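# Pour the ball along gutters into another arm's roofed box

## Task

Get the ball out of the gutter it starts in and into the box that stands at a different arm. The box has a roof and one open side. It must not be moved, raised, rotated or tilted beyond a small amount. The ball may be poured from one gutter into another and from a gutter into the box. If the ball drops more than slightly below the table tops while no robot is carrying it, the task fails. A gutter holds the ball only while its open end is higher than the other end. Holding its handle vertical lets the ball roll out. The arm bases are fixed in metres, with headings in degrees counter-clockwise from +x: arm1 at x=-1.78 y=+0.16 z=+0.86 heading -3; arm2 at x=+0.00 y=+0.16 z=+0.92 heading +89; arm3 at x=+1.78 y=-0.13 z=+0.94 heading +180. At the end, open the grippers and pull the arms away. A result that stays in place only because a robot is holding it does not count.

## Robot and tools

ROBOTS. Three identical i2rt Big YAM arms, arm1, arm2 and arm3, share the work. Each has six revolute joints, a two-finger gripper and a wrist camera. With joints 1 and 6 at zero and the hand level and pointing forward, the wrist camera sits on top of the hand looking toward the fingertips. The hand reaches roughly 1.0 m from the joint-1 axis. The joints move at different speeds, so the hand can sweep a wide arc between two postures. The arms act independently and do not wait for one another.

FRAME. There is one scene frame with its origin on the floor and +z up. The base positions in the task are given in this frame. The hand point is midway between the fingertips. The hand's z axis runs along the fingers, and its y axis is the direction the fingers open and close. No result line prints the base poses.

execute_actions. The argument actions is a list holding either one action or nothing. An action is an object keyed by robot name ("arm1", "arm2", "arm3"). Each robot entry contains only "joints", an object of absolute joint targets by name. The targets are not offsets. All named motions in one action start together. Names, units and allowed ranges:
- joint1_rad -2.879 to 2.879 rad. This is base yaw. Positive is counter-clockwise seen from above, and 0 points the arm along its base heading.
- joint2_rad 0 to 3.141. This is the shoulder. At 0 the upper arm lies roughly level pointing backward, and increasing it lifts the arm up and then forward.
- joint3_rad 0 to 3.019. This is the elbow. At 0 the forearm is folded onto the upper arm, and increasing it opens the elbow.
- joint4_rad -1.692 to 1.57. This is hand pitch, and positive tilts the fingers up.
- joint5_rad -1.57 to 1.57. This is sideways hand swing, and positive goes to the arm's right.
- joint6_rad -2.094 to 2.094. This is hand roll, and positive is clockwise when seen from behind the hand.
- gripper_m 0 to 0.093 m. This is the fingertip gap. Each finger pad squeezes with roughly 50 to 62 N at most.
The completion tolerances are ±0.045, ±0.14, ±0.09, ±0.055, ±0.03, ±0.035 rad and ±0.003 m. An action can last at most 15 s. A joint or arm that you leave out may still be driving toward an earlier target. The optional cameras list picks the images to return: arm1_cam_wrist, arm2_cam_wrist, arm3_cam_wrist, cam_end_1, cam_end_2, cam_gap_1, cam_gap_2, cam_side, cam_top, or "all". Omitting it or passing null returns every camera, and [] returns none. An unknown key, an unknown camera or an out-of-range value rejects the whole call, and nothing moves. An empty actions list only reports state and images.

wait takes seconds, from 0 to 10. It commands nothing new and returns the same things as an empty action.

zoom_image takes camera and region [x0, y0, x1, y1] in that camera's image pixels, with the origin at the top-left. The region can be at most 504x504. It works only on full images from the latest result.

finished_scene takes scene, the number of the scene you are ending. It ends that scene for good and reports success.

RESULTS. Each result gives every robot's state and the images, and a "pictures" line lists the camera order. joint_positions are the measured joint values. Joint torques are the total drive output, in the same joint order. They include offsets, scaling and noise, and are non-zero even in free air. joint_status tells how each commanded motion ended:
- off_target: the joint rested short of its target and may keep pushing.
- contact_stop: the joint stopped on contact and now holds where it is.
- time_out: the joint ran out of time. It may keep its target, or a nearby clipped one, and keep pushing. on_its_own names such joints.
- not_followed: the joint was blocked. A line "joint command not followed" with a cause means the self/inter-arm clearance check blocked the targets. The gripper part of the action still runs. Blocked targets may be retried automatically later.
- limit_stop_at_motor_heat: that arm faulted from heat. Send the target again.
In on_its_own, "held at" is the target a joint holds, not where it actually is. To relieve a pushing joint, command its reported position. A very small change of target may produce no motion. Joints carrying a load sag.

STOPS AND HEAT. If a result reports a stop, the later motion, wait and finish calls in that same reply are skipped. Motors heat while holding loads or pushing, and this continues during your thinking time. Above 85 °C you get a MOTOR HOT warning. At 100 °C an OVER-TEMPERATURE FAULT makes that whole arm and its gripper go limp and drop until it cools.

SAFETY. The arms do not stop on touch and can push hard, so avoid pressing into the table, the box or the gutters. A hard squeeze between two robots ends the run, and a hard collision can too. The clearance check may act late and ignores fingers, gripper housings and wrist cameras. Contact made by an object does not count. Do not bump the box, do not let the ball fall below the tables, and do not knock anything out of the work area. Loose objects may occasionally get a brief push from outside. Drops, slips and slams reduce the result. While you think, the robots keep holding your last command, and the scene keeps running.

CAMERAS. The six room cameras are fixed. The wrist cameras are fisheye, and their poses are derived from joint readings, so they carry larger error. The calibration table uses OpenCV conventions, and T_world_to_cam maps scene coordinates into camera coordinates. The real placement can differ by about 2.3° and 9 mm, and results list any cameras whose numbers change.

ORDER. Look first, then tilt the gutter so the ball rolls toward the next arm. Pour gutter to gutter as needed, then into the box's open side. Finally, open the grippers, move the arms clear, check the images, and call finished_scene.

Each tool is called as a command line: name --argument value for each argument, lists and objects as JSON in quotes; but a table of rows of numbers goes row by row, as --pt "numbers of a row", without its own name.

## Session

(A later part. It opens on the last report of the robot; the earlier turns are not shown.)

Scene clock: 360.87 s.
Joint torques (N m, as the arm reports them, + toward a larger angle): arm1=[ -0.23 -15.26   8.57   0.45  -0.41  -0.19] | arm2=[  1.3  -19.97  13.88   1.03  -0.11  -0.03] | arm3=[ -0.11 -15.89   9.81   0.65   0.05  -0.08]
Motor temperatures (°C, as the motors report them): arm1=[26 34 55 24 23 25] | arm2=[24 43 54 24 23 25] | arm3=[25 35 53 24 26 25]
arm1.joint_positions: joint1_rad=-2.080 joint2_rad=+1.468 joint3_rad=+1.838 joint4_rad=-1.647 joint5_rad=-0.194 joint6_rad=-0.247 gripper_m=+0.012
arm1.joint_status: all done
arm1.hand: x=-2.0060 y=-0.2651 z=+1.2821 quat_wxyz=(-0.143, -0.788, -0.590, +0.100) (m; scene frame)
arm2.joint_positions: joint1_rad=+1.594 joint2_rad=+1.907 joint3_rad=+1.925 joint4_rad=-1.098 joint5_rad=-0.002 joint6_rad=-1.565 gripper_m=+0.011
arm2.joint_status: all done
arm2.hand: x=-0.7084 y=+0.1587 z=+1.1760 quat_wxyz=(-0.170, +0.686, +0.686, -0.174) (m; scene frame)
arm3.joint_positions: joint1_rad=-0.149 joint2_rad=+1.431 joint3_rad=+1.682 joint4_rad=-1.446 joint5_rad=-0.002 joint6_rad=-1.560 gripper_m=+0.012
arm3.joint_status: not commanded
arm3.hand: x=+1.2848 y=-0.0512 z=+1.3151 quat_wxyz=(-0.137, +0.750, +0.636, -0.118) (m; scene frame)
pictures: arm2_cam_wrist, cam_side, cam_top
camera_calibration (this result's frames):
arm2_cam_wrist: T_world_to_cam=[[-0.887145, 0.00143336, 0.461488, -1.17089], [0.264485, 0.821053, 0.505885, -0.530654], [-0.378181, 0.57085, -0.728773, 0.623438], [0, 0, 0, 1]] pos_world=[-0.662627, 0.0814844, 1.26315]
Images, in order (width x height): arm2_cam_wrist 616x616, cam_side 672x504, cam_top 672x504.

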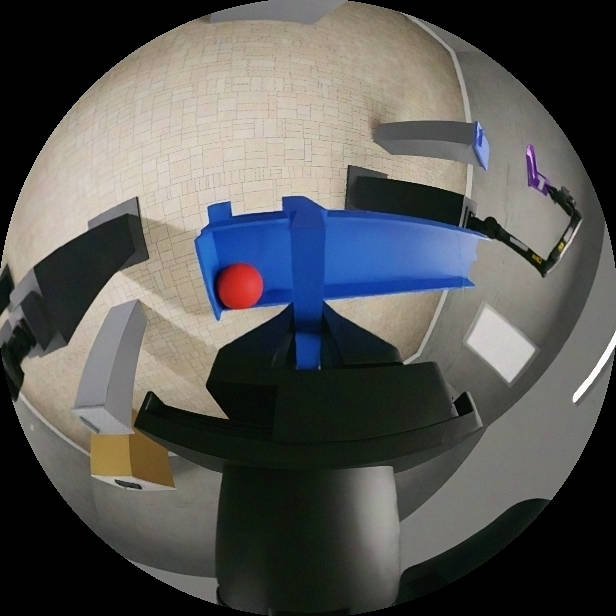

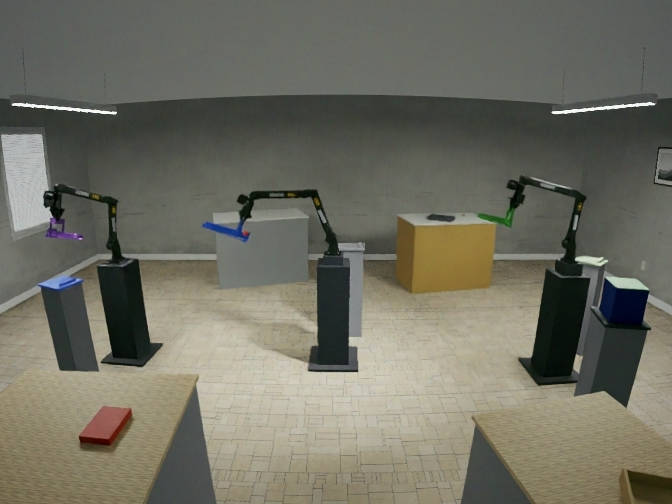

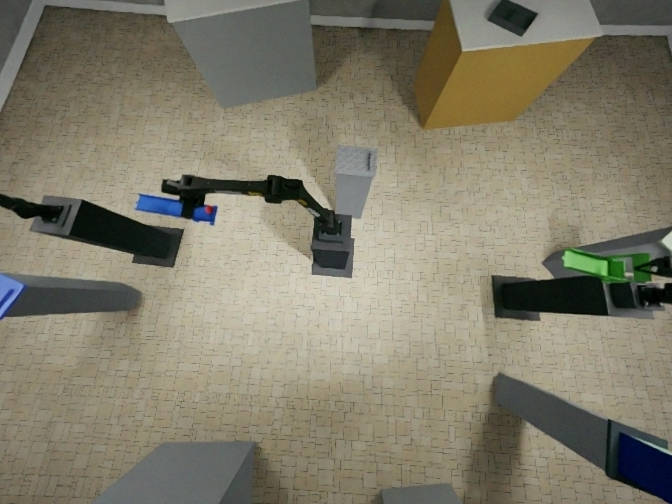

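execute_actions --actions '[{"arm1":{"joints":{"joint2_rad":1.74,"joint3_rad":1.89,"joint4_rad":-1.587}},"arm2":{"joints":{"joint2_rad":1.6,"joint3_rad":1.75,"joint4_rad":-1.2}},"arm3":{"joints":{"joint1_rad":-0.152,"joint2_rad":2.33,"joint3_rad":2.325,"joint4_rad":-1.125,"joint5_rad":0.0,"joint6_rad":-1.565}}}]' --cameras '["arm2_cam_wrist"]'

execute_actions --actions '[{"arm1":{"joints":{"joint2_rad":1.865,"joint3_rad":1.581,"joint4_rad":-1.244}},"arm2":{"joints":{"joint1_rad":-1.718}}}]' --cameras '["cam_side","cam_top","arm2_cam_wrist","arm1_cam_wrist","cam_gap_2"]'

Scene clock: 386.50 s.
Joint torques (N m, as the arm reports them, + toward a larger angle): arm1=[ -0.22 -20.84  10.55   0.55  -0.37  -0.2 ] | arm2=[  1.31 -14.74  13.83   1.12  -0.11  -0.03] | arm3=[  0.04 -30.46  12.5    1.1   -0.01  -0.02]
Motor temperatures (°C, as the motors report them): arm1=[26 33 52 24 23 25] | arm2=[24 41 52 24 23 25] | arm3=[25 36 54 24 26 25]
arm1.joint_positions: joint1_rad=-2.080 joint2_rad=+1.757 joint3_rad=+1.854 joint4_rad=-1.596 joint5_rad=-0.195 joint6_rad=-0.248 gripper_m=+0.012
arm1.joint_status: all done
arm1.hand: x=-2.0481 y=-0.3324 z=+1.1472 quat_wxyz=(-0.104, -0.802, -0.588, -0.003) (m; scene frame)
arm2.joint_positions: joint1_rad=+1.594 joint2_rad=+1.600 joint3_rad=+1.725 joint4_rad=-1.198 joint5_rad=-0.002 joint6_rad=-1.565 gripper_m=+0.011
arm2.joint_status: all done
arm2.hand: x=-0.5968 y=+0.1596 z=+1.2599 quat_wxyz=(-0.173, +0.685, +0.685, -0.177) (m; scene frame)
arm3.joint_positions: joint1_rad=-0.149 joint2_rad=+2.351 joint3_rad=+2.265 joint4_rad=-1.133 joint5_rad=-0.002 joint6_rad=-1.560 gripper_m=+0.012
arm3.joint_status: all done
arm3.hand: x=+0.9869 y=-0.0035 z=+1.0186 quat_wxyz=(-0.128, +0.752, +0.637, -0.110) (m; scene frame)
pictures: arm2_cam_wrist
camera_calibration (this result's frames):
arm2_cam_wrist: T_world_to_cam=[[-0.883062, 0.00147596, 0.469254, -1.11798], [0.268931, 0.821073, 0.503504, -0.597643], [-0.384548, 0.570822, -0.725455, 0.71831], [0, 0, 0, 1]] pos_world=[-0.550295, 0.0823317, 1.34663]
Images, in order (width x height): arm2_cam_wrist 616x616.

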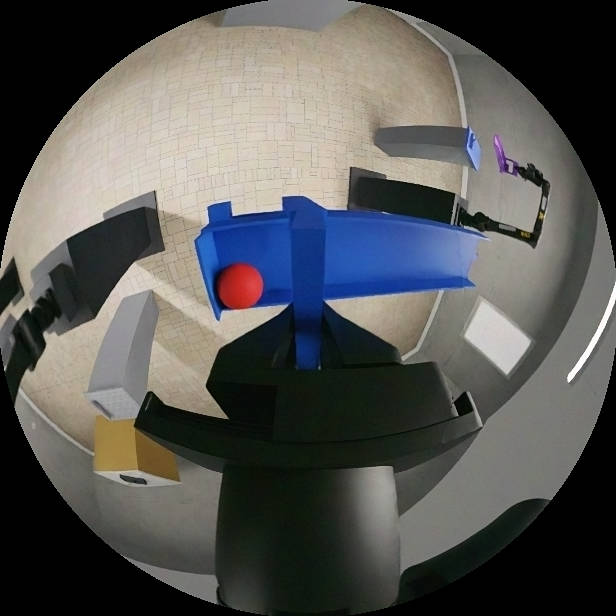

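Scene clock: 389.43 s.
Joint torques (N m, as the arm reports them, + toward a larger angle): arm1=[ -0.12 -22.13   6.74   0.72  -0.13  -0.17] | arm2=[  1.41 -17.73  13.7    1.07  -0.22  -0.01] | arm3=[ -0.19 -30.71  12.46   1.06   0.09   0.03]
Motor temperatures (°C, as the motors report them): arm1=[26 33 51 24 23 25] | arm2=[24 41 52 24 23 25] | arm3=[25 37 54 24 26 25]
arm1.joint_positions: joint1_rad=-2.083 joint2_rad=+1.879 joint3_rad=+1.591 joint4_rad=-1.260 joint5_rad=-0.200 joint6_rad=-0.251 gripper_m=+0.012
arm1.joint_status: all done
arm1.hand: x=-2.0576 y=-0.3462 z=+0.9815 quat_wxyz=(-0.097, -0.804, -0.586, -0.027) (m; scene frame)
arm2.joint_positions: joint1_rad=-1.722 joint2_rad=+1.624 joint3_rad=+1.725 joint4_rad=-1.198 joint5_rad=+0.002 joint6_rad=-1.567 gripper_m=+0.011
arm2.joint_status: all done
arm2.hand: x=+0.5937 y=+0.0606 z=+1.2447 quat_wxyz=(-0.150, +0.625, -0.744, +0.181) (m; scene frame)
arm3.joint_positions: joint1_rad=-0.149 joint2_rad=+2.351 joint3_rad=+2.265 joint4_rad=-1.133 joint5_rad=-0.002 joint6_rad=-1.560 gripper_m=+0.012
arm3.joint_status: not commanded
arm3.hand: x=+0.9869 y=-0.0035 z=+1.0186 quat_wxyz=(-0.128, +0.752, +0.637, -0.110) (m; scene frame)
pictures: arm1_cam_wrist, arm2_cam_wrist, cam_gap_2, cam_side, cam_top
camera_calibration (this result's frames):
arm1_cam_wrist: T_world_to_cam=[[-0.940228, 0.29071, -0.177367, -1.6618], [0.166618, 0.846938, 0.504911, 0.147307], [0.297001, 0.445179, -0.844752, 1.72301], [0, 0, 0, 1]] pos_world=[-2.09875, -0.408707, 1.08639]
arm2_cam_wrist: T_world_to_cam=[[0.881669, -0.153755, 0.446116, -1.06901], [-0.394327, -0.759331, 0.517612, -0.356942], [0.259165, -0.632279, -0.730108, 0.918163], [0, 0, 0, 1]] pos_world=[0.563805, 0.145132, 1.33202]
Images, in order (width x height): arm1_cam_wrist 616x616, arm2_cam_wrist 616x616, cam_gap_2 672x504, cam_side 672x504, cam_top 672x504.

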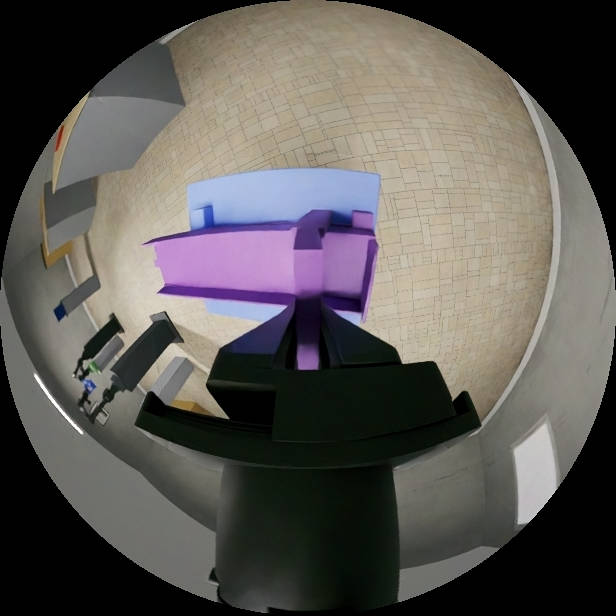

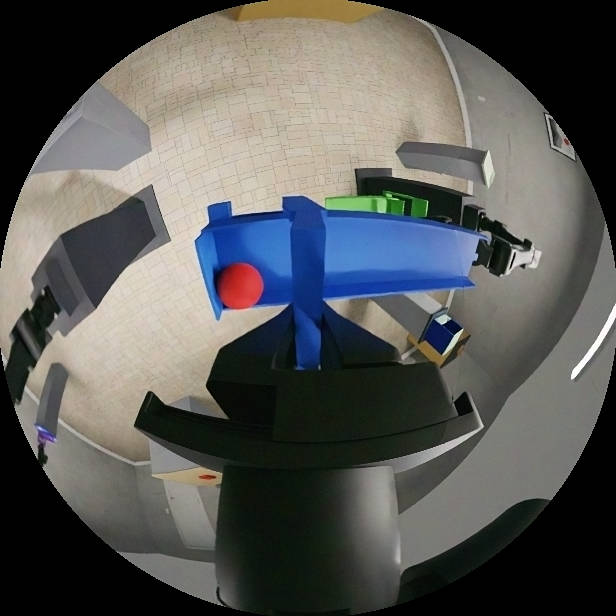

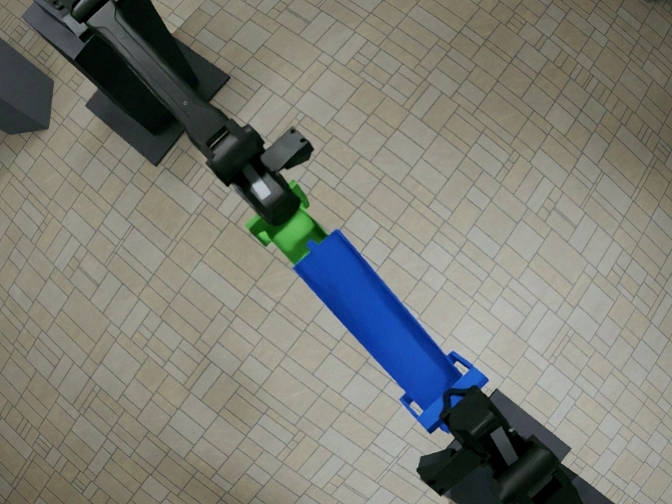

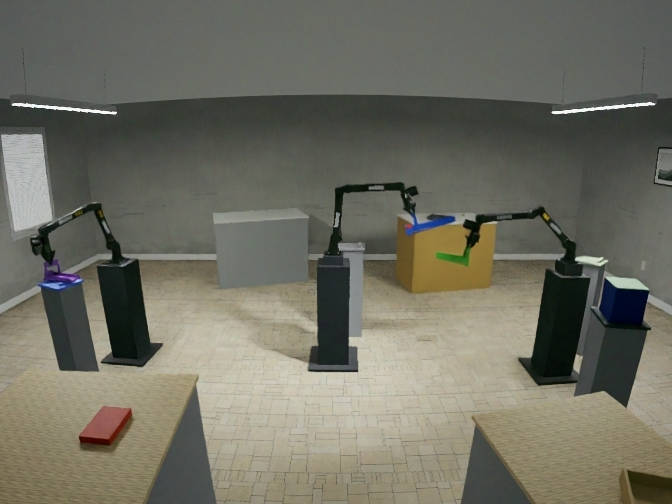

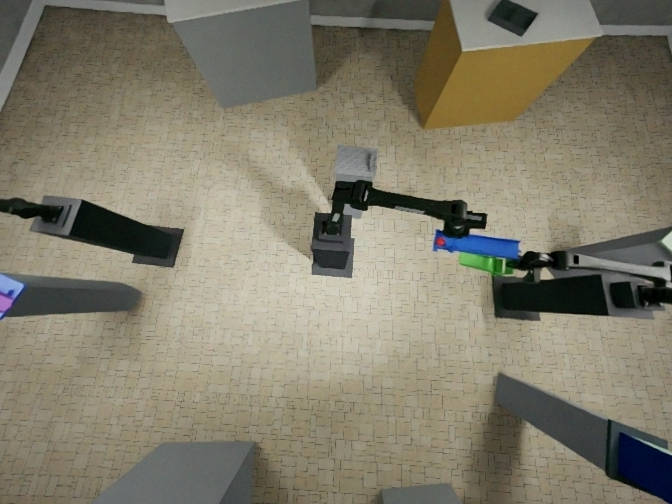

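execute_actions --actions '[{"arm1":{"joints":{"gripper_m":0.07}},"arm2":{"joints":{"joint2_rad":1.75,"joint3_rad":1.83,"joint4_rad":-1.28}}}]' --cameras '["cam_side","cam_gap_2","arm2_cam_wrist","arm1_cam_wrist"]'

Scene clock: 402.57 s.
Joint torques (N m, as the arm reports them, + toward a larger angle): arm1=[ -0.13 -22.02   6.82   0.68  -0.18  -0.17] | arm2=[  1.95 -19.42  15.81   0.58  -0.21  -0.04] | arm3=[ -0.84 -30.32  12.72   1.07   0.03   0.06]
Motor temperatures (°C, as the motors report them): arm1=[26 34 48 24 23 25] | arm2=[24 40 52 23 23 25] | arm3=[25 41 57 24 26 25]
arm1.joint_positions: joint1_rad=-2.083 joint2_rad=+1.879 joint3_rad=+1.591 joint4_rad=-1.258 joint5_rad=-0.199 joint6_rad=-0.251 gripper_m=+0.070
arm1.joint_status: all done
arm1.hand: x=-2.0580 y=-0.3465 z=+0.9815 quat_wxyz=(-0.097, -0.804, -0.586, -0.026) (m; scene frame)
arm2.joint_positions: joint1_rad=-1.722 joint2_rad=+1.773 joint3_rad=+1.782 joint4_rad=-1.271 joint5_rad=+0.002 joint6_rad=-1.567 gripper_m=+0.011
arm2.joint_status: all done
arm2.hand: x=+0.6124 y=+0.0572 z=+1.1767 quat_wxyz=(-0.098, +0.636, -0.757, +0.119) (m; scene frame)
arm3.joint_positions: joint1_rad=-0.149 joint2_rad=+2.351 joint3_rad=+2.265 joint4_rad=-1.133 joint5_rad=-0.002 joint6_rad=-1.560 gripper_m=+0.012
arm3.joint_status: not commanded
arm3.hand: x=+0.9869 y=-0.0035 z=+1.0186 quat_wxyz=(-0.128, +0.752, +0.637, -0.110) (m; scene frame)
pictures: arm1_cam_wrist, arm2_cam_wrist, cam_gap_2, cam_side
camera_calibration (this result's frames):
arm1_cam_wrist: T_world_to_cam=[[-0.940517, 0.290514, -0.176152, -1.6639], [0.167472, 0.847542, 0.503612, 0.150888], [0.295603, 0.444155, -0.845781, 1.72103], [0, 0, 0, 1]] pos_world=[-2.09894, -0.408902, 1.08652]
arm2_cam_wrist: T_world_to_cam=[[0.942007, -0.164483, 0.292521, -0.911258], [-0.307065, -0.774147, 0.553541, -0.411763], [0.135406, -0.611263, -0.779758, 0.99448], [0, 0, 0, 1]] pos_world=[0.597315, 0.139237, 1.26994]
Images, in order (width x height): arm1_cam_wrist 616x616, arm2_cam_wrist 616x616, cam_gap_2 672x504, cam_side 672x504.

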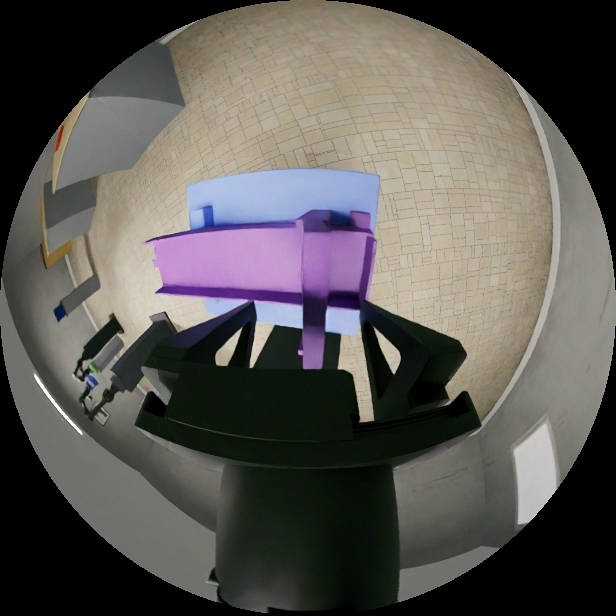

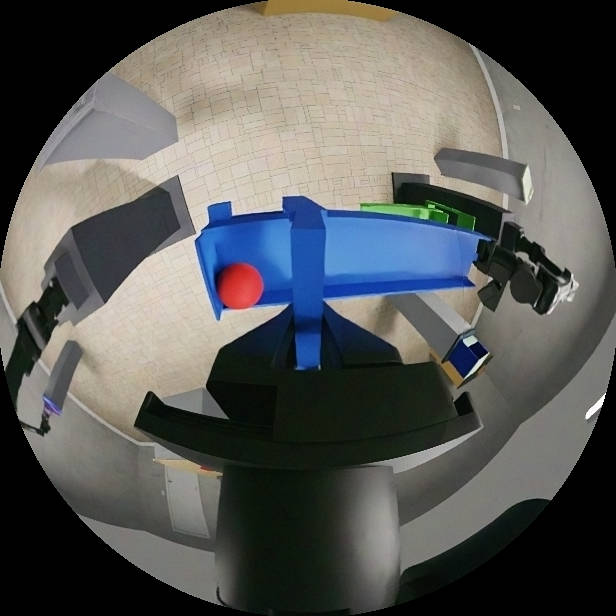

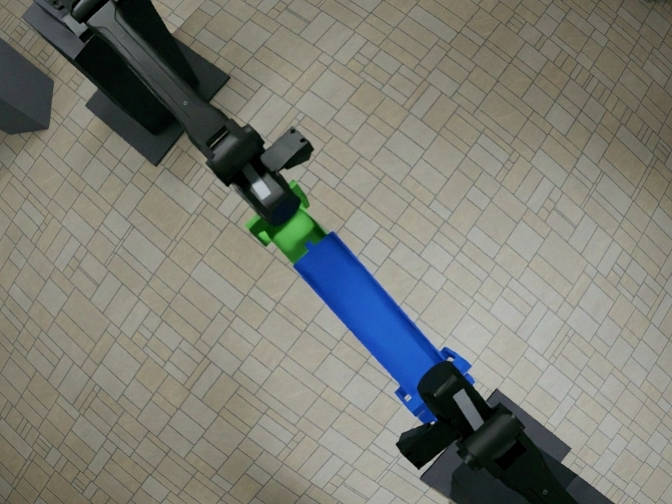

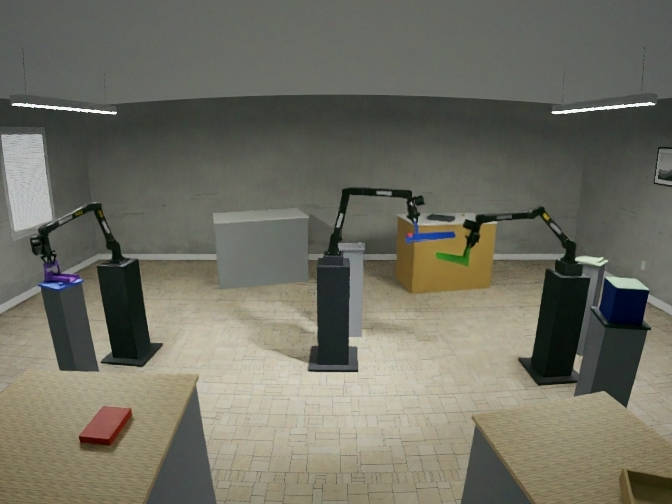

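zoom_image --camera "cam_gap_2" --region '[200, 130, 420, 295]'

zoom_image --camera "cam_side" --region '[380, 185, 520, 290]'

Region (200, 130, 420, 295) of cam_gap_2's 672x504 image, scaled by 2.291, with more detail than that image has; it fills the top 378 rows of this view, and the rest is white.

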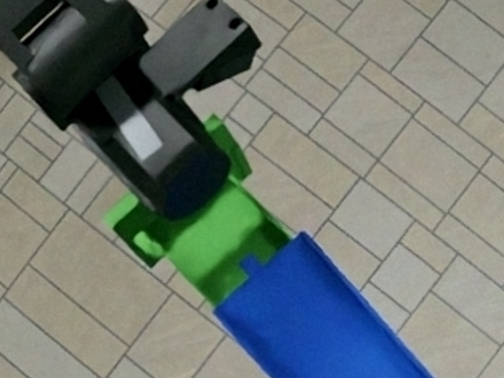

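Region (380, 185, 520, 290) of cam_side's 672x504 image, scaled by 3.600, with more detail than that image has; it fills the top 378 rows of this view, and the rest is white.

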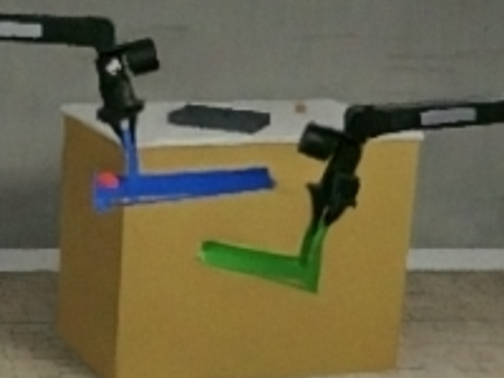

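execute_actions --actions '[{"arm1":{"joints":{"joint2_rad":1.74,"joint3_rad":1.9,"joint4_rad":-1.587}},"arm2":{"joints":{"joint4_rad":-1.56}}}]' --cameras '[]'

wait --seconds 1.5

Scene clock: 426.03 s.
Joint torques (N m, as the arm reports them, + toward a larger angle): arm1=[  0.06 -17.49  10.04  -0.04  -0.17  -0.18] | arm2=[  1.79 -18.48  15.11  -0.07  -0.19  -0.06] | arm3=[ -1.17 -30.8   12.53   1.14   0.     0.01]
Motor temperatures (°C, as the motors report them): arm1=[26 35 47 24 23 25] | arm2=[24 41 55 23 23 25] | arm3=[25 44 59 24 26 25]
arm1.joint_positions: joint1_rad=-2.083 joint2_rad=+1.728 joint3_rad=+1.871 joint4_rad=-1.574 joint5_rad=-0.199 joint6_rad=-0.251 gripper_m=+0.070
arm1.joint_status: all done
arm1.hand: x=-2.0508 y=-0.3351 z=+1.1701 quat_wxyz=(-0.118, -0.799, -0.590, +0.028) (m; scene frame)
arm2.joint_positions: joint1_rad=-1.722 joint2_rad=+1.773 joint3_rad=+1.782 joint4_rad=-1.548 joint5_rad=+0.002 joint6_rad=-1.567 gripper_m=+0.011
arm2.joint_status: all done
arm2.hand: x=+0.5463 y=+0.0685 z=+1.1652 quat_wxyz=(-0.008, +0.643, -0.766, +0.013) (m; scene frame)
arm3.joint_positions: joint1_rad=-0.149 joint2_rad=+2.351 joint3_rad=+2.265 joint4_rad=-1.133 joint5_rad=-0.002 joint6_rad=-1.560 gripper_m=+0.012
arm3.joint_status: not commanded
arm3.hand: x=+0.9869 y=-0.0035 z=+1.0186 quat_wxyz=(-0.128, +0.752, +0.637, -0.110) (m; scene frame)
pictures: none
No camera images: the call's "cameras" was empty. Leave "cameras" out to get every camera's image.

Scene clock: 427.53 s.
Joint torques (N m, as the arm reports them, + toward a larger angle): arm1=[ -0.1  -17.5   10.05  -0.1   -0.17  -0.16] | arm2=[  1.94 -18.93  15.12  -0.08  -0.22  -0.06] | arm3=[ -0.91 -30.61  12.77   0.94   0.02  -0.03]
Motor temperatures (°C, as the motors report them): arm1=[26 35 48 24 23 25] | arm2=[24 41 55 23 23 25] | arm3=[25 44 60 24 26 25]
arm1.joint_positions: joint1_rad=-2.083 joint2_rad=+1.728 joint3_rad=+1.871 joint4_rad=-1.574 joint5_rad=-0.199 joint6_rad=-0.251 gripper_m=+0.070
arm1.joint_status: all done
arm1.hand: x=-2.0508 y=-0.3351 z=+1.1701 quat_wxyz=(-0.118, -0.799, -0.590, +0.028) (m; scene frame)
arm2.joint_positions: joint1_rad=-1.722 joint2_rad=+1.773 joint3_rad=+1.782 joint4_rad=-1.548 joint5_rad=+0.002 joint6_rad=-1.567 gripper_m=+0.011
arm2.joint_status: all done
arm2.hand: x=+0.5463 y=+0.0685 z=+1.1652 quat_wxyz=(-0.008, +0.643, -0.766, +0.013) (m; scene frame)
arm3.joint_positions: joint1_rad=-0.149 joint2_rad=+2.351 joint3_rad=+2.265 joint4_rad=-1.136 joint5_rad=-0.001 joint6_rad=-1.561 gripper_m=+0.012
arm3.joint_status: not commanded
arm3.hand: x=+0.9874 y=-0.0035 z=+1.0184 quat_wxyz=(-0.128, +0.752, +0.638, -0.109) (m; scene frame)
wait: 1.50 s; at rest by 0.50 s
pictures: arm1_cam_wrist, arm2_cam_wrist, arm3_cam_wrist, cam_end_1, cam_end_2, cam_gap_1, cam_gap_2, cam_side, cam_top
camera_calibration (this result's frames):
arm1_cam_wrist: T_world_to_cam=[[-0.950458, 0.274778, -0.145347, -1.68892], [0.195619, 0.892096, 0.407306, 0.230462], [0.241583, 0.358694, -0.901652, 1.79927], [0, 0, 0, 1]] pos_world=[-2.08501, -0.386903, 1.28297]
arm2_cam_wrist: T_world_to_cam=[[0.984816, -0.172541, 0.0191502, -0.548043], [-0.151547, -0.800654, 0.579643, -0.530569], [-0.0846797, -0.573744, -0.814646, 1.15972], [0, 0, 0, 1]] pos_world=[0.55752, 0.146019, 1.2628]
arm3_cam_wrist: T_world_to_cam=[[-0.930241, 0.167796, 0.326339, 0.587271], [0.330083, 0.771146, 0.544407, -0.870061], [-0.160305, 0.614149, -0.772738, 1.06891], [0, 0, 0, 1]] pos_world=[1.00485, -0.0840673, 1.10801]
Images, in order (width x height): arm1_cam_wrist 616x616, arm2_cam_wrist 616x616, arm3_cam_wrist 616x616, cam_end_1 672x504, cam_end_2 672x504, cam_gap_1 672x504, cam_gap_2 672x504, cam_side 672x504, cam_top 672x504.

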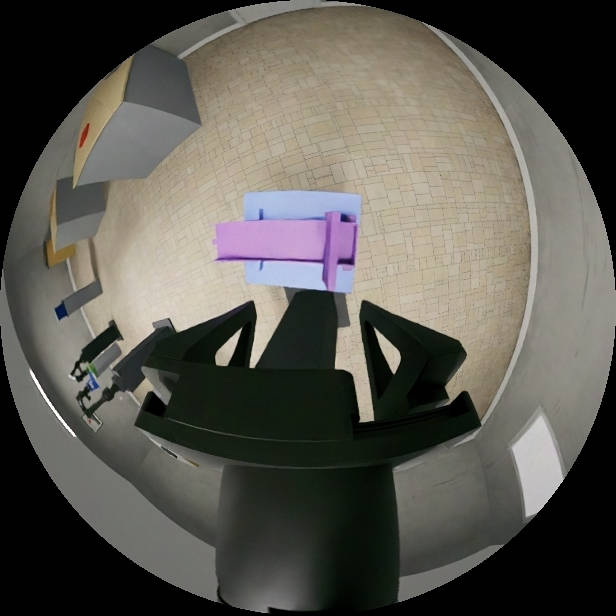

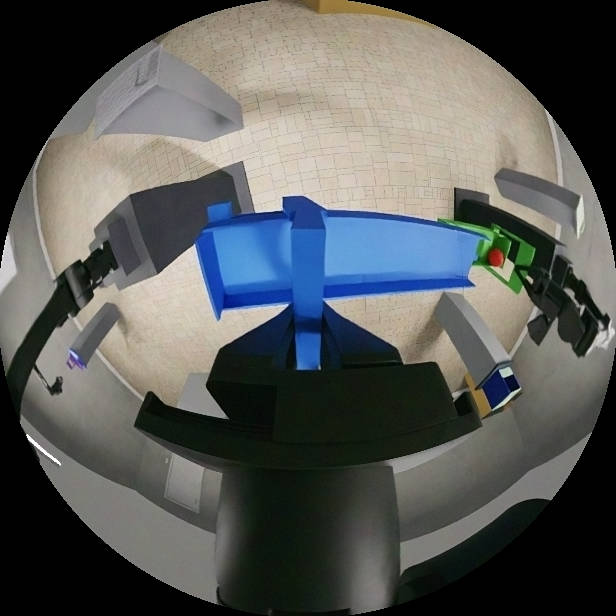

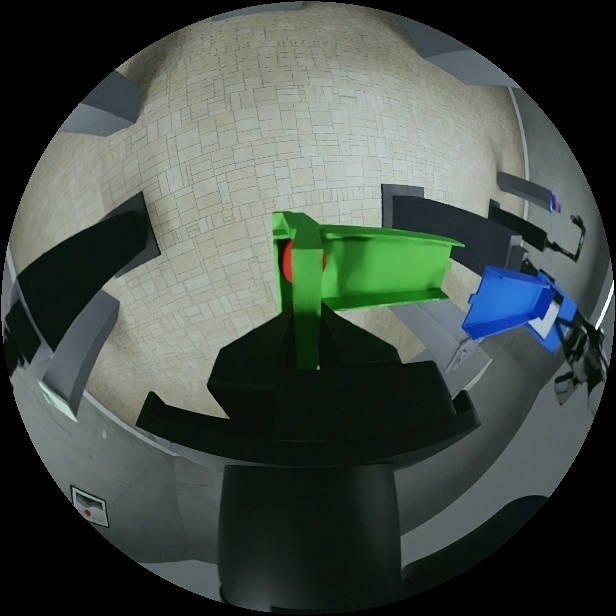

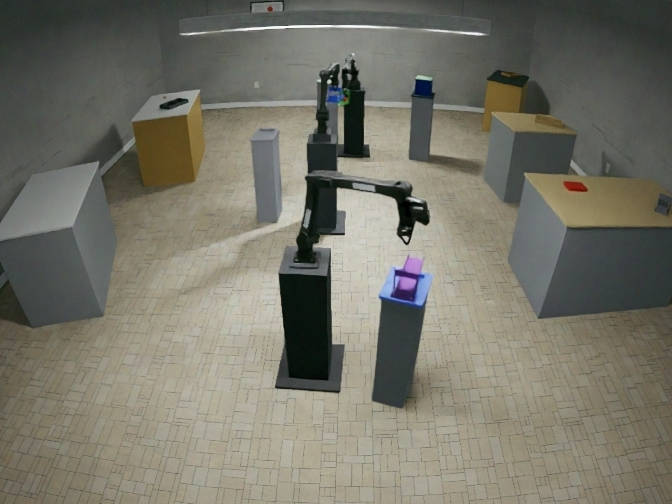

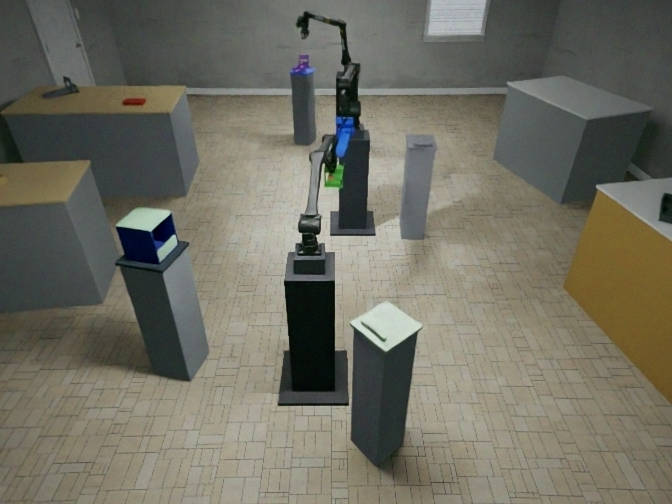

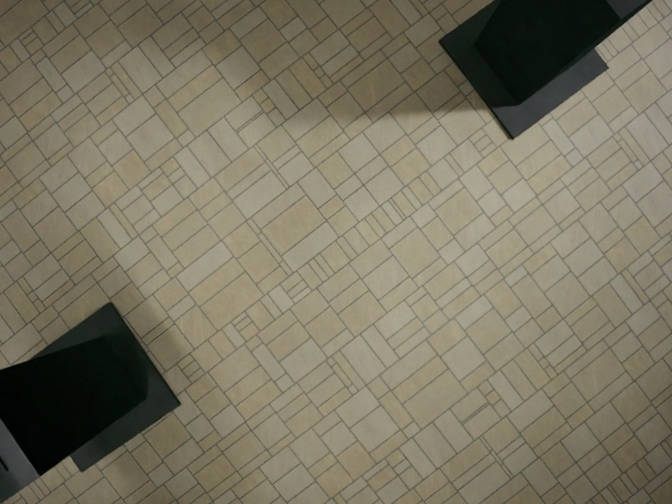

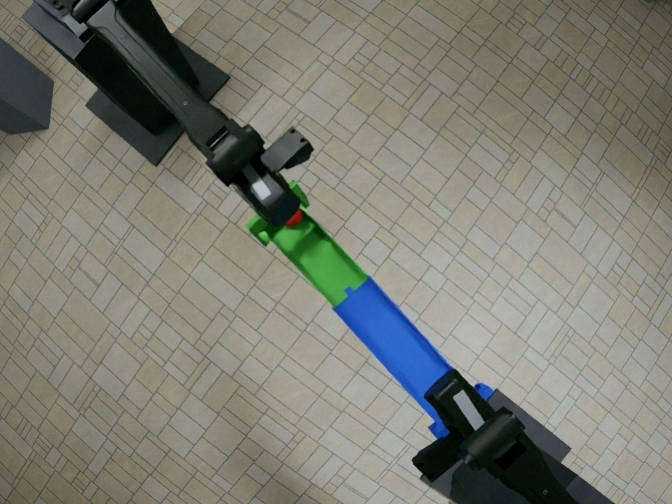

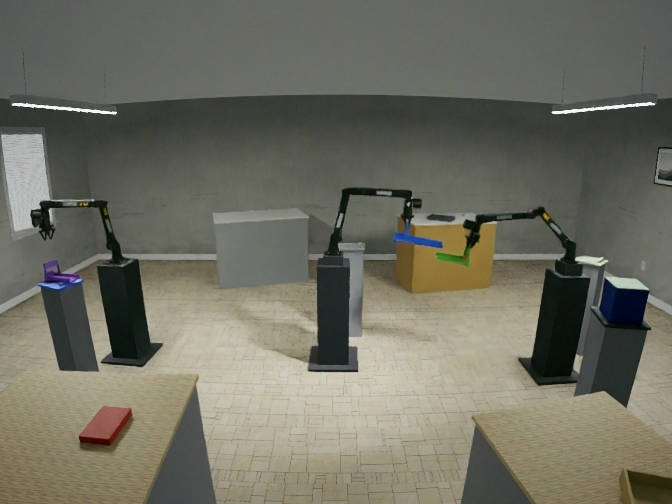

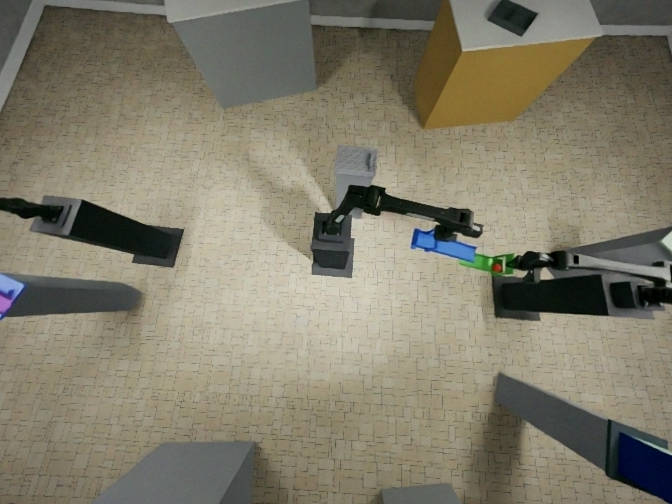

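execute_actions --actions '[{"arm1":{"joints":{"joint2_rad":1.2,"joint3_rad":1.6,"joint4_rad":-1.5}},"arm2":{"joints":{"joint2_rad":1.5,"joint3_rad":1.75,"joint4_rad":-1.6}}}]' --cameras '[]'

execute_actions --actions '[{"arm2":{"joints":{"joint1_rad":-0.08,"joint5_rad":0.196,"joint6_rad":-0.052}},"arm3":{"joints":{"joint2_rad":1.95,"joint3_rad":2.05,"joint4_rad":-1.15}}}]' --cameras '["arm3_cam_wrist","cam_top","cam_side"]'

Scene clock: 495.40 s.
Joint torques (N m, as the arm reports them, + toward a larger angle): arm1=[-0.15 -8.85  7.34  1.34 -0.16 -0.16] | arm2=[  1.95 -12.88  12.73   0.33  -0.21  -0.04] | arm3=[ -0.24 -30.68  12.29   0.96   0.06   0.02]
Motor temperatures (°C, as the motors report them): arm1=[26 33 54 24 23 25] | arm2=[24 41 55 23 23 25] | arm3=[25 48 62 24 26 25]
arm1.joint_positions: joint1_rad=-2.083 joint2_rad=+1.201 joint3_rad=+1.606 joint4_rad=-1.513 joint5_rad=-0.199 joint6_rad=-0.251 gripper_m=+0.070
arm1.joint_status: all done
arm1.hand: x=-1.9694 y=-0.2063 z=+1.3032 quat_wxyz=(-0.174, -0.770, -0.588, +0.176) (m; scene frame)
arm2.joint_positions: joint1_rad=-1.722 joint2_rad=+1.500 joint3_rad=+1.728 joint4_rad=-1.591 joint5_rad=+0.002 joint6_rad=-1.567 gripper_m=+0.011
arm2.joint_status: all done
arm2.hand: x=+0.4790 y=+0.0803 z=+1.2785 quat_wxyz=(-0.065, +0.640, -0.762, +0.080) (m; scene frame)
arm3.joint_positions: joint1_rad=-0.149 joint2_rad=+2.351 joint3_rad=+2.265 joint4_rad=-1.136 joint5_rad=-0.001 joint6_rad=-1.561 gripper_m=+0.012
arm3.joint_status: not commanded
arm3.hand: x=+0.9874 y=-0.0035 z=+1.0184 quat_wxyz=(-0.128, +0.752, +0.638, -0.109) (m; scene frame)
pictures: none
No camera images: the call's "cameras" was empty. Leave "cameras" out to get every camera's image.

Scene clock: 497.57 s.
Joint torques (N m, as the arm reports them, + toward a larger angle): arm1=[-0.12 -8.66  7.42  1.33 -0.16 -0.16] | arm2=[  1.18 -14.94  12.67   0.38   0.25   0.04] | arm3=[ -0.26 -24.85   9.61   1.05   0.01   0.05]
Motor temperatures (°C, as the motors report them): arm1=[26 33 53 24 23 25] | arm2=[24 40 55 23 23 25] | arm3=[25 48 61 24 26 25]
arm1.joint_positions: joint1_rad=-2.083 joint2_rad=+1.201 joint3_rad=+1.606 joint4_rad=-1.513 joint5_rad=-0.199 joint6_rad=-0.251 gripper_m=+0.070
arm1.joint_status: not commanded
arm1.hand: x=-1.9694 y=-0.2063 z=+1.3032 quat_wxyz=(-0.174, -0.770, -0.588, +0.176) (m; scene frame)
arm2.joint_positions: joint1_rad=-0.073 joint2_rad=+1.515 joint3_rad=+1.728 joint4_rad=-1.591 joint5_rad=+0.189 joint6_rad=-0.060 gripper_m=+0.011
arm2.joint_status: all done
arm2.hand: x=+0.0774 y=+0.6463 z=+1.2737 quat_wxyz=(-0.133, +0.683, -0.718, +0.009) (m; scene frame)
arm3.joint_positions: joint1_rad=-0.149 joint2_rad=+1.966 joint3_rad=+2.038 joint4_rad=-1.154 joint5_rad=-0.001 joint6_rad=-1.561 gripper_m=+0.012
arm3.joint_status: all done
arm3.hand: x=+1.0589 y=-0.0153 z=+1.1955 quat_wxyz=(-0.179, +0.741, +0.629, -0.153) (m; scene frame)
pictures: arm3_cam_wrist, cam_side, cam_top
camera_calibration (this result's frames):
arm3_cam_wrist: T_world_to_cam=[[-0.87654, 0.158927, 0.454335, 0.387919], [0.402364, 0.759975, 0.510433, -1.01703], [-0.264162, 0.630223, -0.730095, 1.28372], [0, 0, 0, 1]] pos_world=[1.08835, -0.0977601, 1.28012]
Images, in order (width x height): arm3_cam_wrist 616x616, cam_side 672x504, cam_top 672x504.

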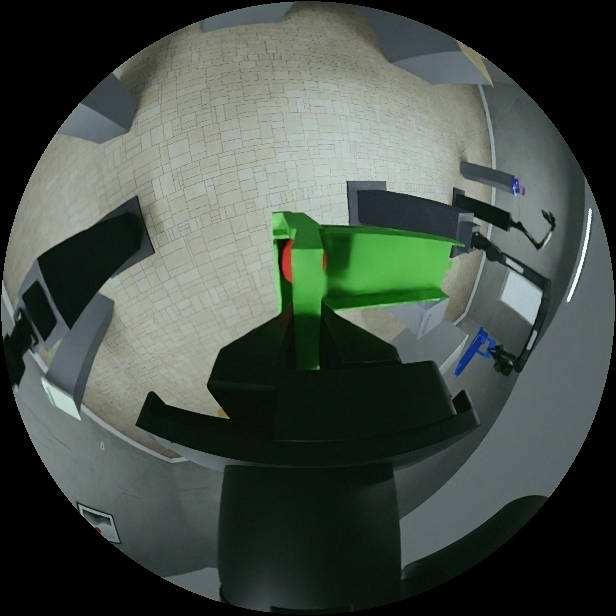

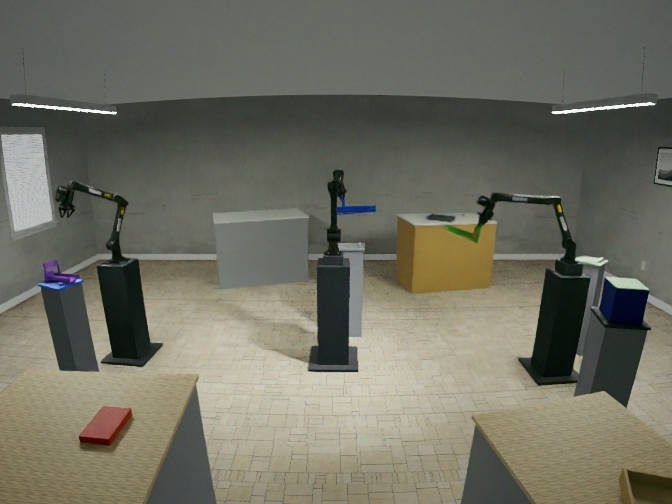

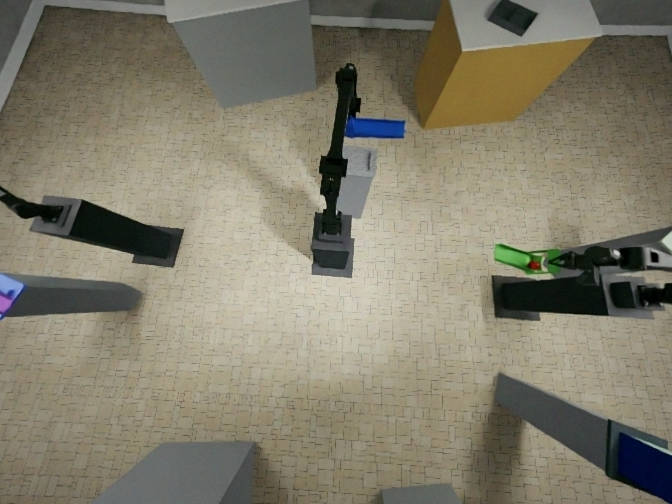

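execute_actions --actions '[{"arm2":{"joints":{"joint2_rad":1.67,"joint3_rad":1.632,"joint4_rad":-1.415}},"arm3":{"joints":{"joint2_rad":1.6,"joint3_rad":1.85,"joint4_rad":-1.3}}}]' --cameras '[]'

execute_actions --actions '[{"arm2":{"joints":{"joint2_rad":1.84,"joint3_rad":1.388,"joint4_rad":-1.094}},"arm3":{"joints":{"joint1_rad":1.0}}}]' --cameras '["arm3_cam_wrist","arm2_cam_wrist","cam_top","cam_end_2","cam_side"]'

Scene clock: 516.83 s.
Joint torques (N m, as the arm reports them, + toward a larger angle): arm1=[-0.13 -8.61  7.44  1.33 -0.16 -0.16] | arm2=[  1.15 -17.95  13.2    1.06   0.21   0.05] | arm3=[ -0.2  -18.91  10.2    1.01  -0.01   0.04]
Motor temperatures (°C, as the motors report them): arm1=[26 31 50 24 23 25] | arm2=[24 39 53 23 23 25] | arm3=[25 46 58 24 26 25]
arm1.joint_positions: joint1_rad=-2.083 joint2_rad=+1.201 joint3_rad=+1.606 joint4_rad=-1.513 joint5_rad=-0.199 joint6_rad=-0.251 gripper_m=+0.070
arm1.joint_status: not commanded
arm1.hand: x=-1.9694 y=-0.2063 z=+1.3032 quat_wxyz=(-0.174, -0.770, -0.588, +0.176) (m; scene frame)
arm2.joint_positions: joint1_rad=-0.073 joint2_rad=+1.694 joint3_rad=+1.606 joint4_rad=-1.429 joint5_rad=+0.191 joint6_rad=-0.058 gripper_m=+0.011
arm2.joint_status: all done
arm2.hand: x=+0.0812 y=+0.6865 z=+1.1404 quat_wxyz=(-0.081, +0.690, -0.717, +0.055) (m; scene frame)
arm3.joint_positions: joint1_rad=-0.149 joint2_rad=+1.616 joint3_rad=+1.823 joint4_rad=-1.304 joint5_rad=-0.001 joint6_rad=-1.561 gripper_m=+0.012
arm3.joint_status: all done
arm3.hand: x=+1.1897 y=-0.0361 z=+1.2983 quat_wxyz=(-0.174, +0.742, +0.630, -0.149) (m; scene frame)
pictures: none
No camera images: the call's "cameras" was empty. Leave "cameras" out to get every camera's image.

Scene clock: 518.47 s.
Joint torques (N m, as the arm reports them, + toward a larger angle): arm1=[-0.02 -8.63  7.42  1.33 -0.16 -0.16] | arm2=[  0.97 -17.44  10.08   1.27  -0.03  -0.02] | arm3=[ -0.31 -19.42  10.51   1.07   0.06   0.05]
Motor temperatures (°C, as the motors report them): arm1=[26 31 50 24 23 25] | arm2=[24 39 53 23 23 25] | arm3=[25 45 58 24 26 25]
arm1.joint_positions: joint1_rad=-2.083 joint2_rad=+1.201 joint3_rad=+1.606 joint4_rad=-1.513 joint5_rad=-0.199 joint6_rad=-0.251 gripper_m=+0.070
arm1.joint_status: not commanded
arm1.hand: x=-1.9694 y=-0.2063 z=+1.3032 quat_wxyz=(-0.174, -0.770, -0.588, +0.176) (m; scene frame)
arm2.joint_positions: joint1_rad=-0.071 joint2_rad=+1.846 joint3_rad=+1.380 joint4_rad=-1.116 joint5_rad=+0.199 joint6_rad=-0.051 gripper_m=+0.011
arm2.joint_status: all done
arm2.hand: x=+0.0809 y=+0.6857 z=+0.9811 quat_wxyz=(-0.060, +0.691, -0.716, +0.079) (m; scene frame)
arm3.joint_positions: joint1_rad=+1.005 joint2_rad=+1.622 joint3_rad=+1.823 joint4_rad=-1.304 joint5_rad=-0.002 joint6_rad=-1.561 gripper_m=+0.012
arm3.joint_status: all done
arm3.hand: x=+1.4541 y=-0.6276 z=+1.2975 quat_wxyz=(-0.058, +0.280, +0.933, -0.221) (m; scene frame)
pictures: arm2_cam_wrist, arm3_cam_wrist, cam_end_2, cam_side, cam_top
camera_calibration (this result's frames):
arm2_cam_wrist: T_world_to_cam=[[0.982363, -0.0336131, 0.18394, -0.236472], [-0.13697, -0.799017, 0.585501, -0.00824431], [0.12729, -0.600368, -0.789528, 1.30088], [0, 0, 0, 1]] pos_world=[0.0655826, 0.766472, 1.07541]
arm3_cam_wrist: T_world_to_cam=[[-0.508567, -0.740476, 0.439379, -0.294892], [-0.543342, 0.671861, 0.503371, 0.566201], [-0.667936, 0.0172647, -0.744018, 2.06896], [0, 0, 0, 1]] pos_world=[1.5396, -0.634489, 1.3839]
Images, in order (width x height): arm2_cam_wrist 616x616, arm3_cam_wrist 616x616, cam_end_2 672x504, cam_side 672x504, cam_top 672x504.

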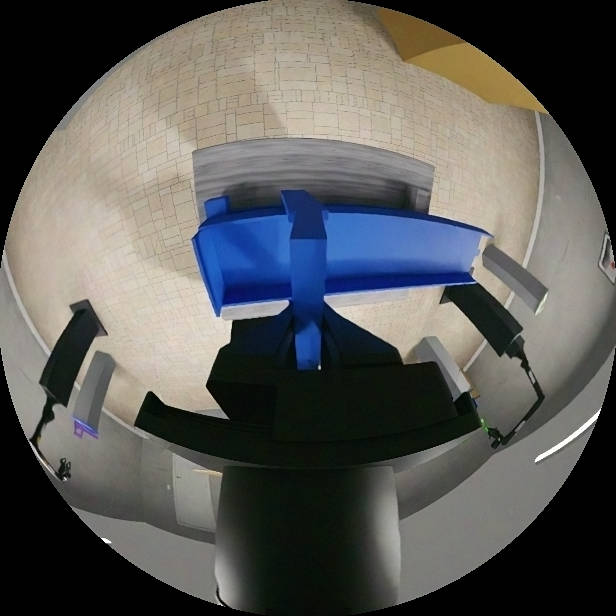

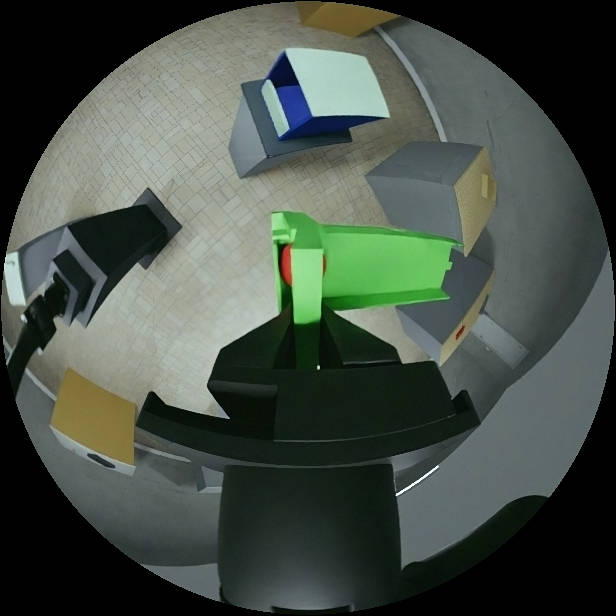

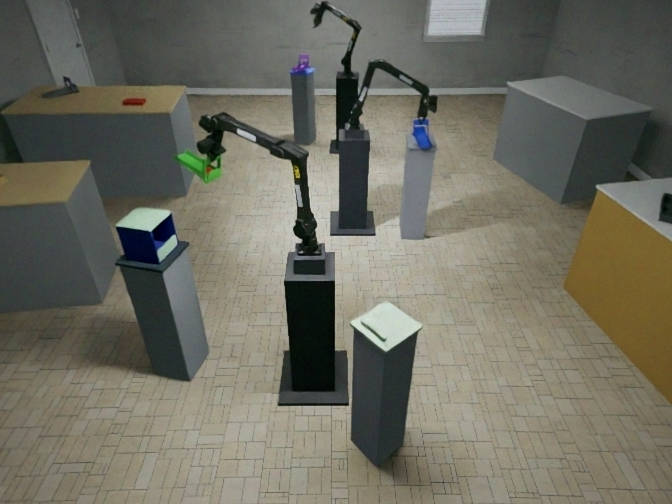

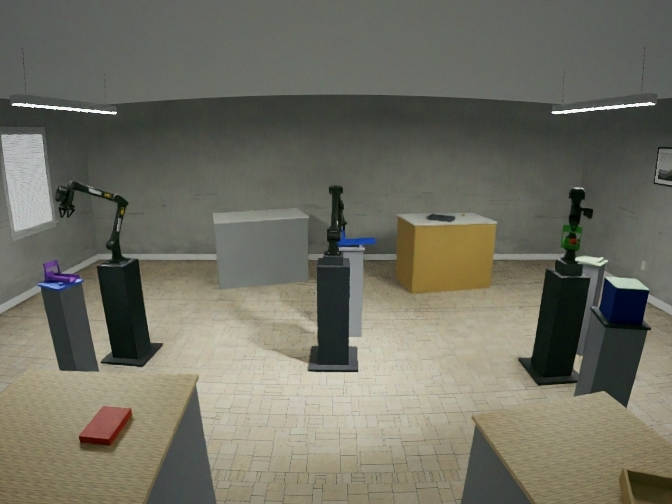

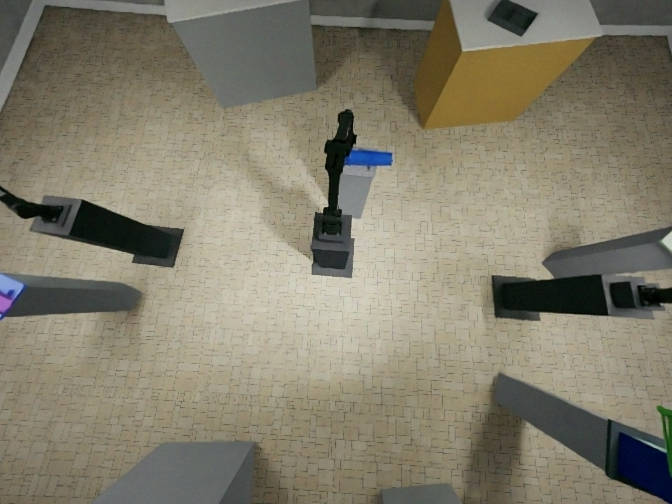

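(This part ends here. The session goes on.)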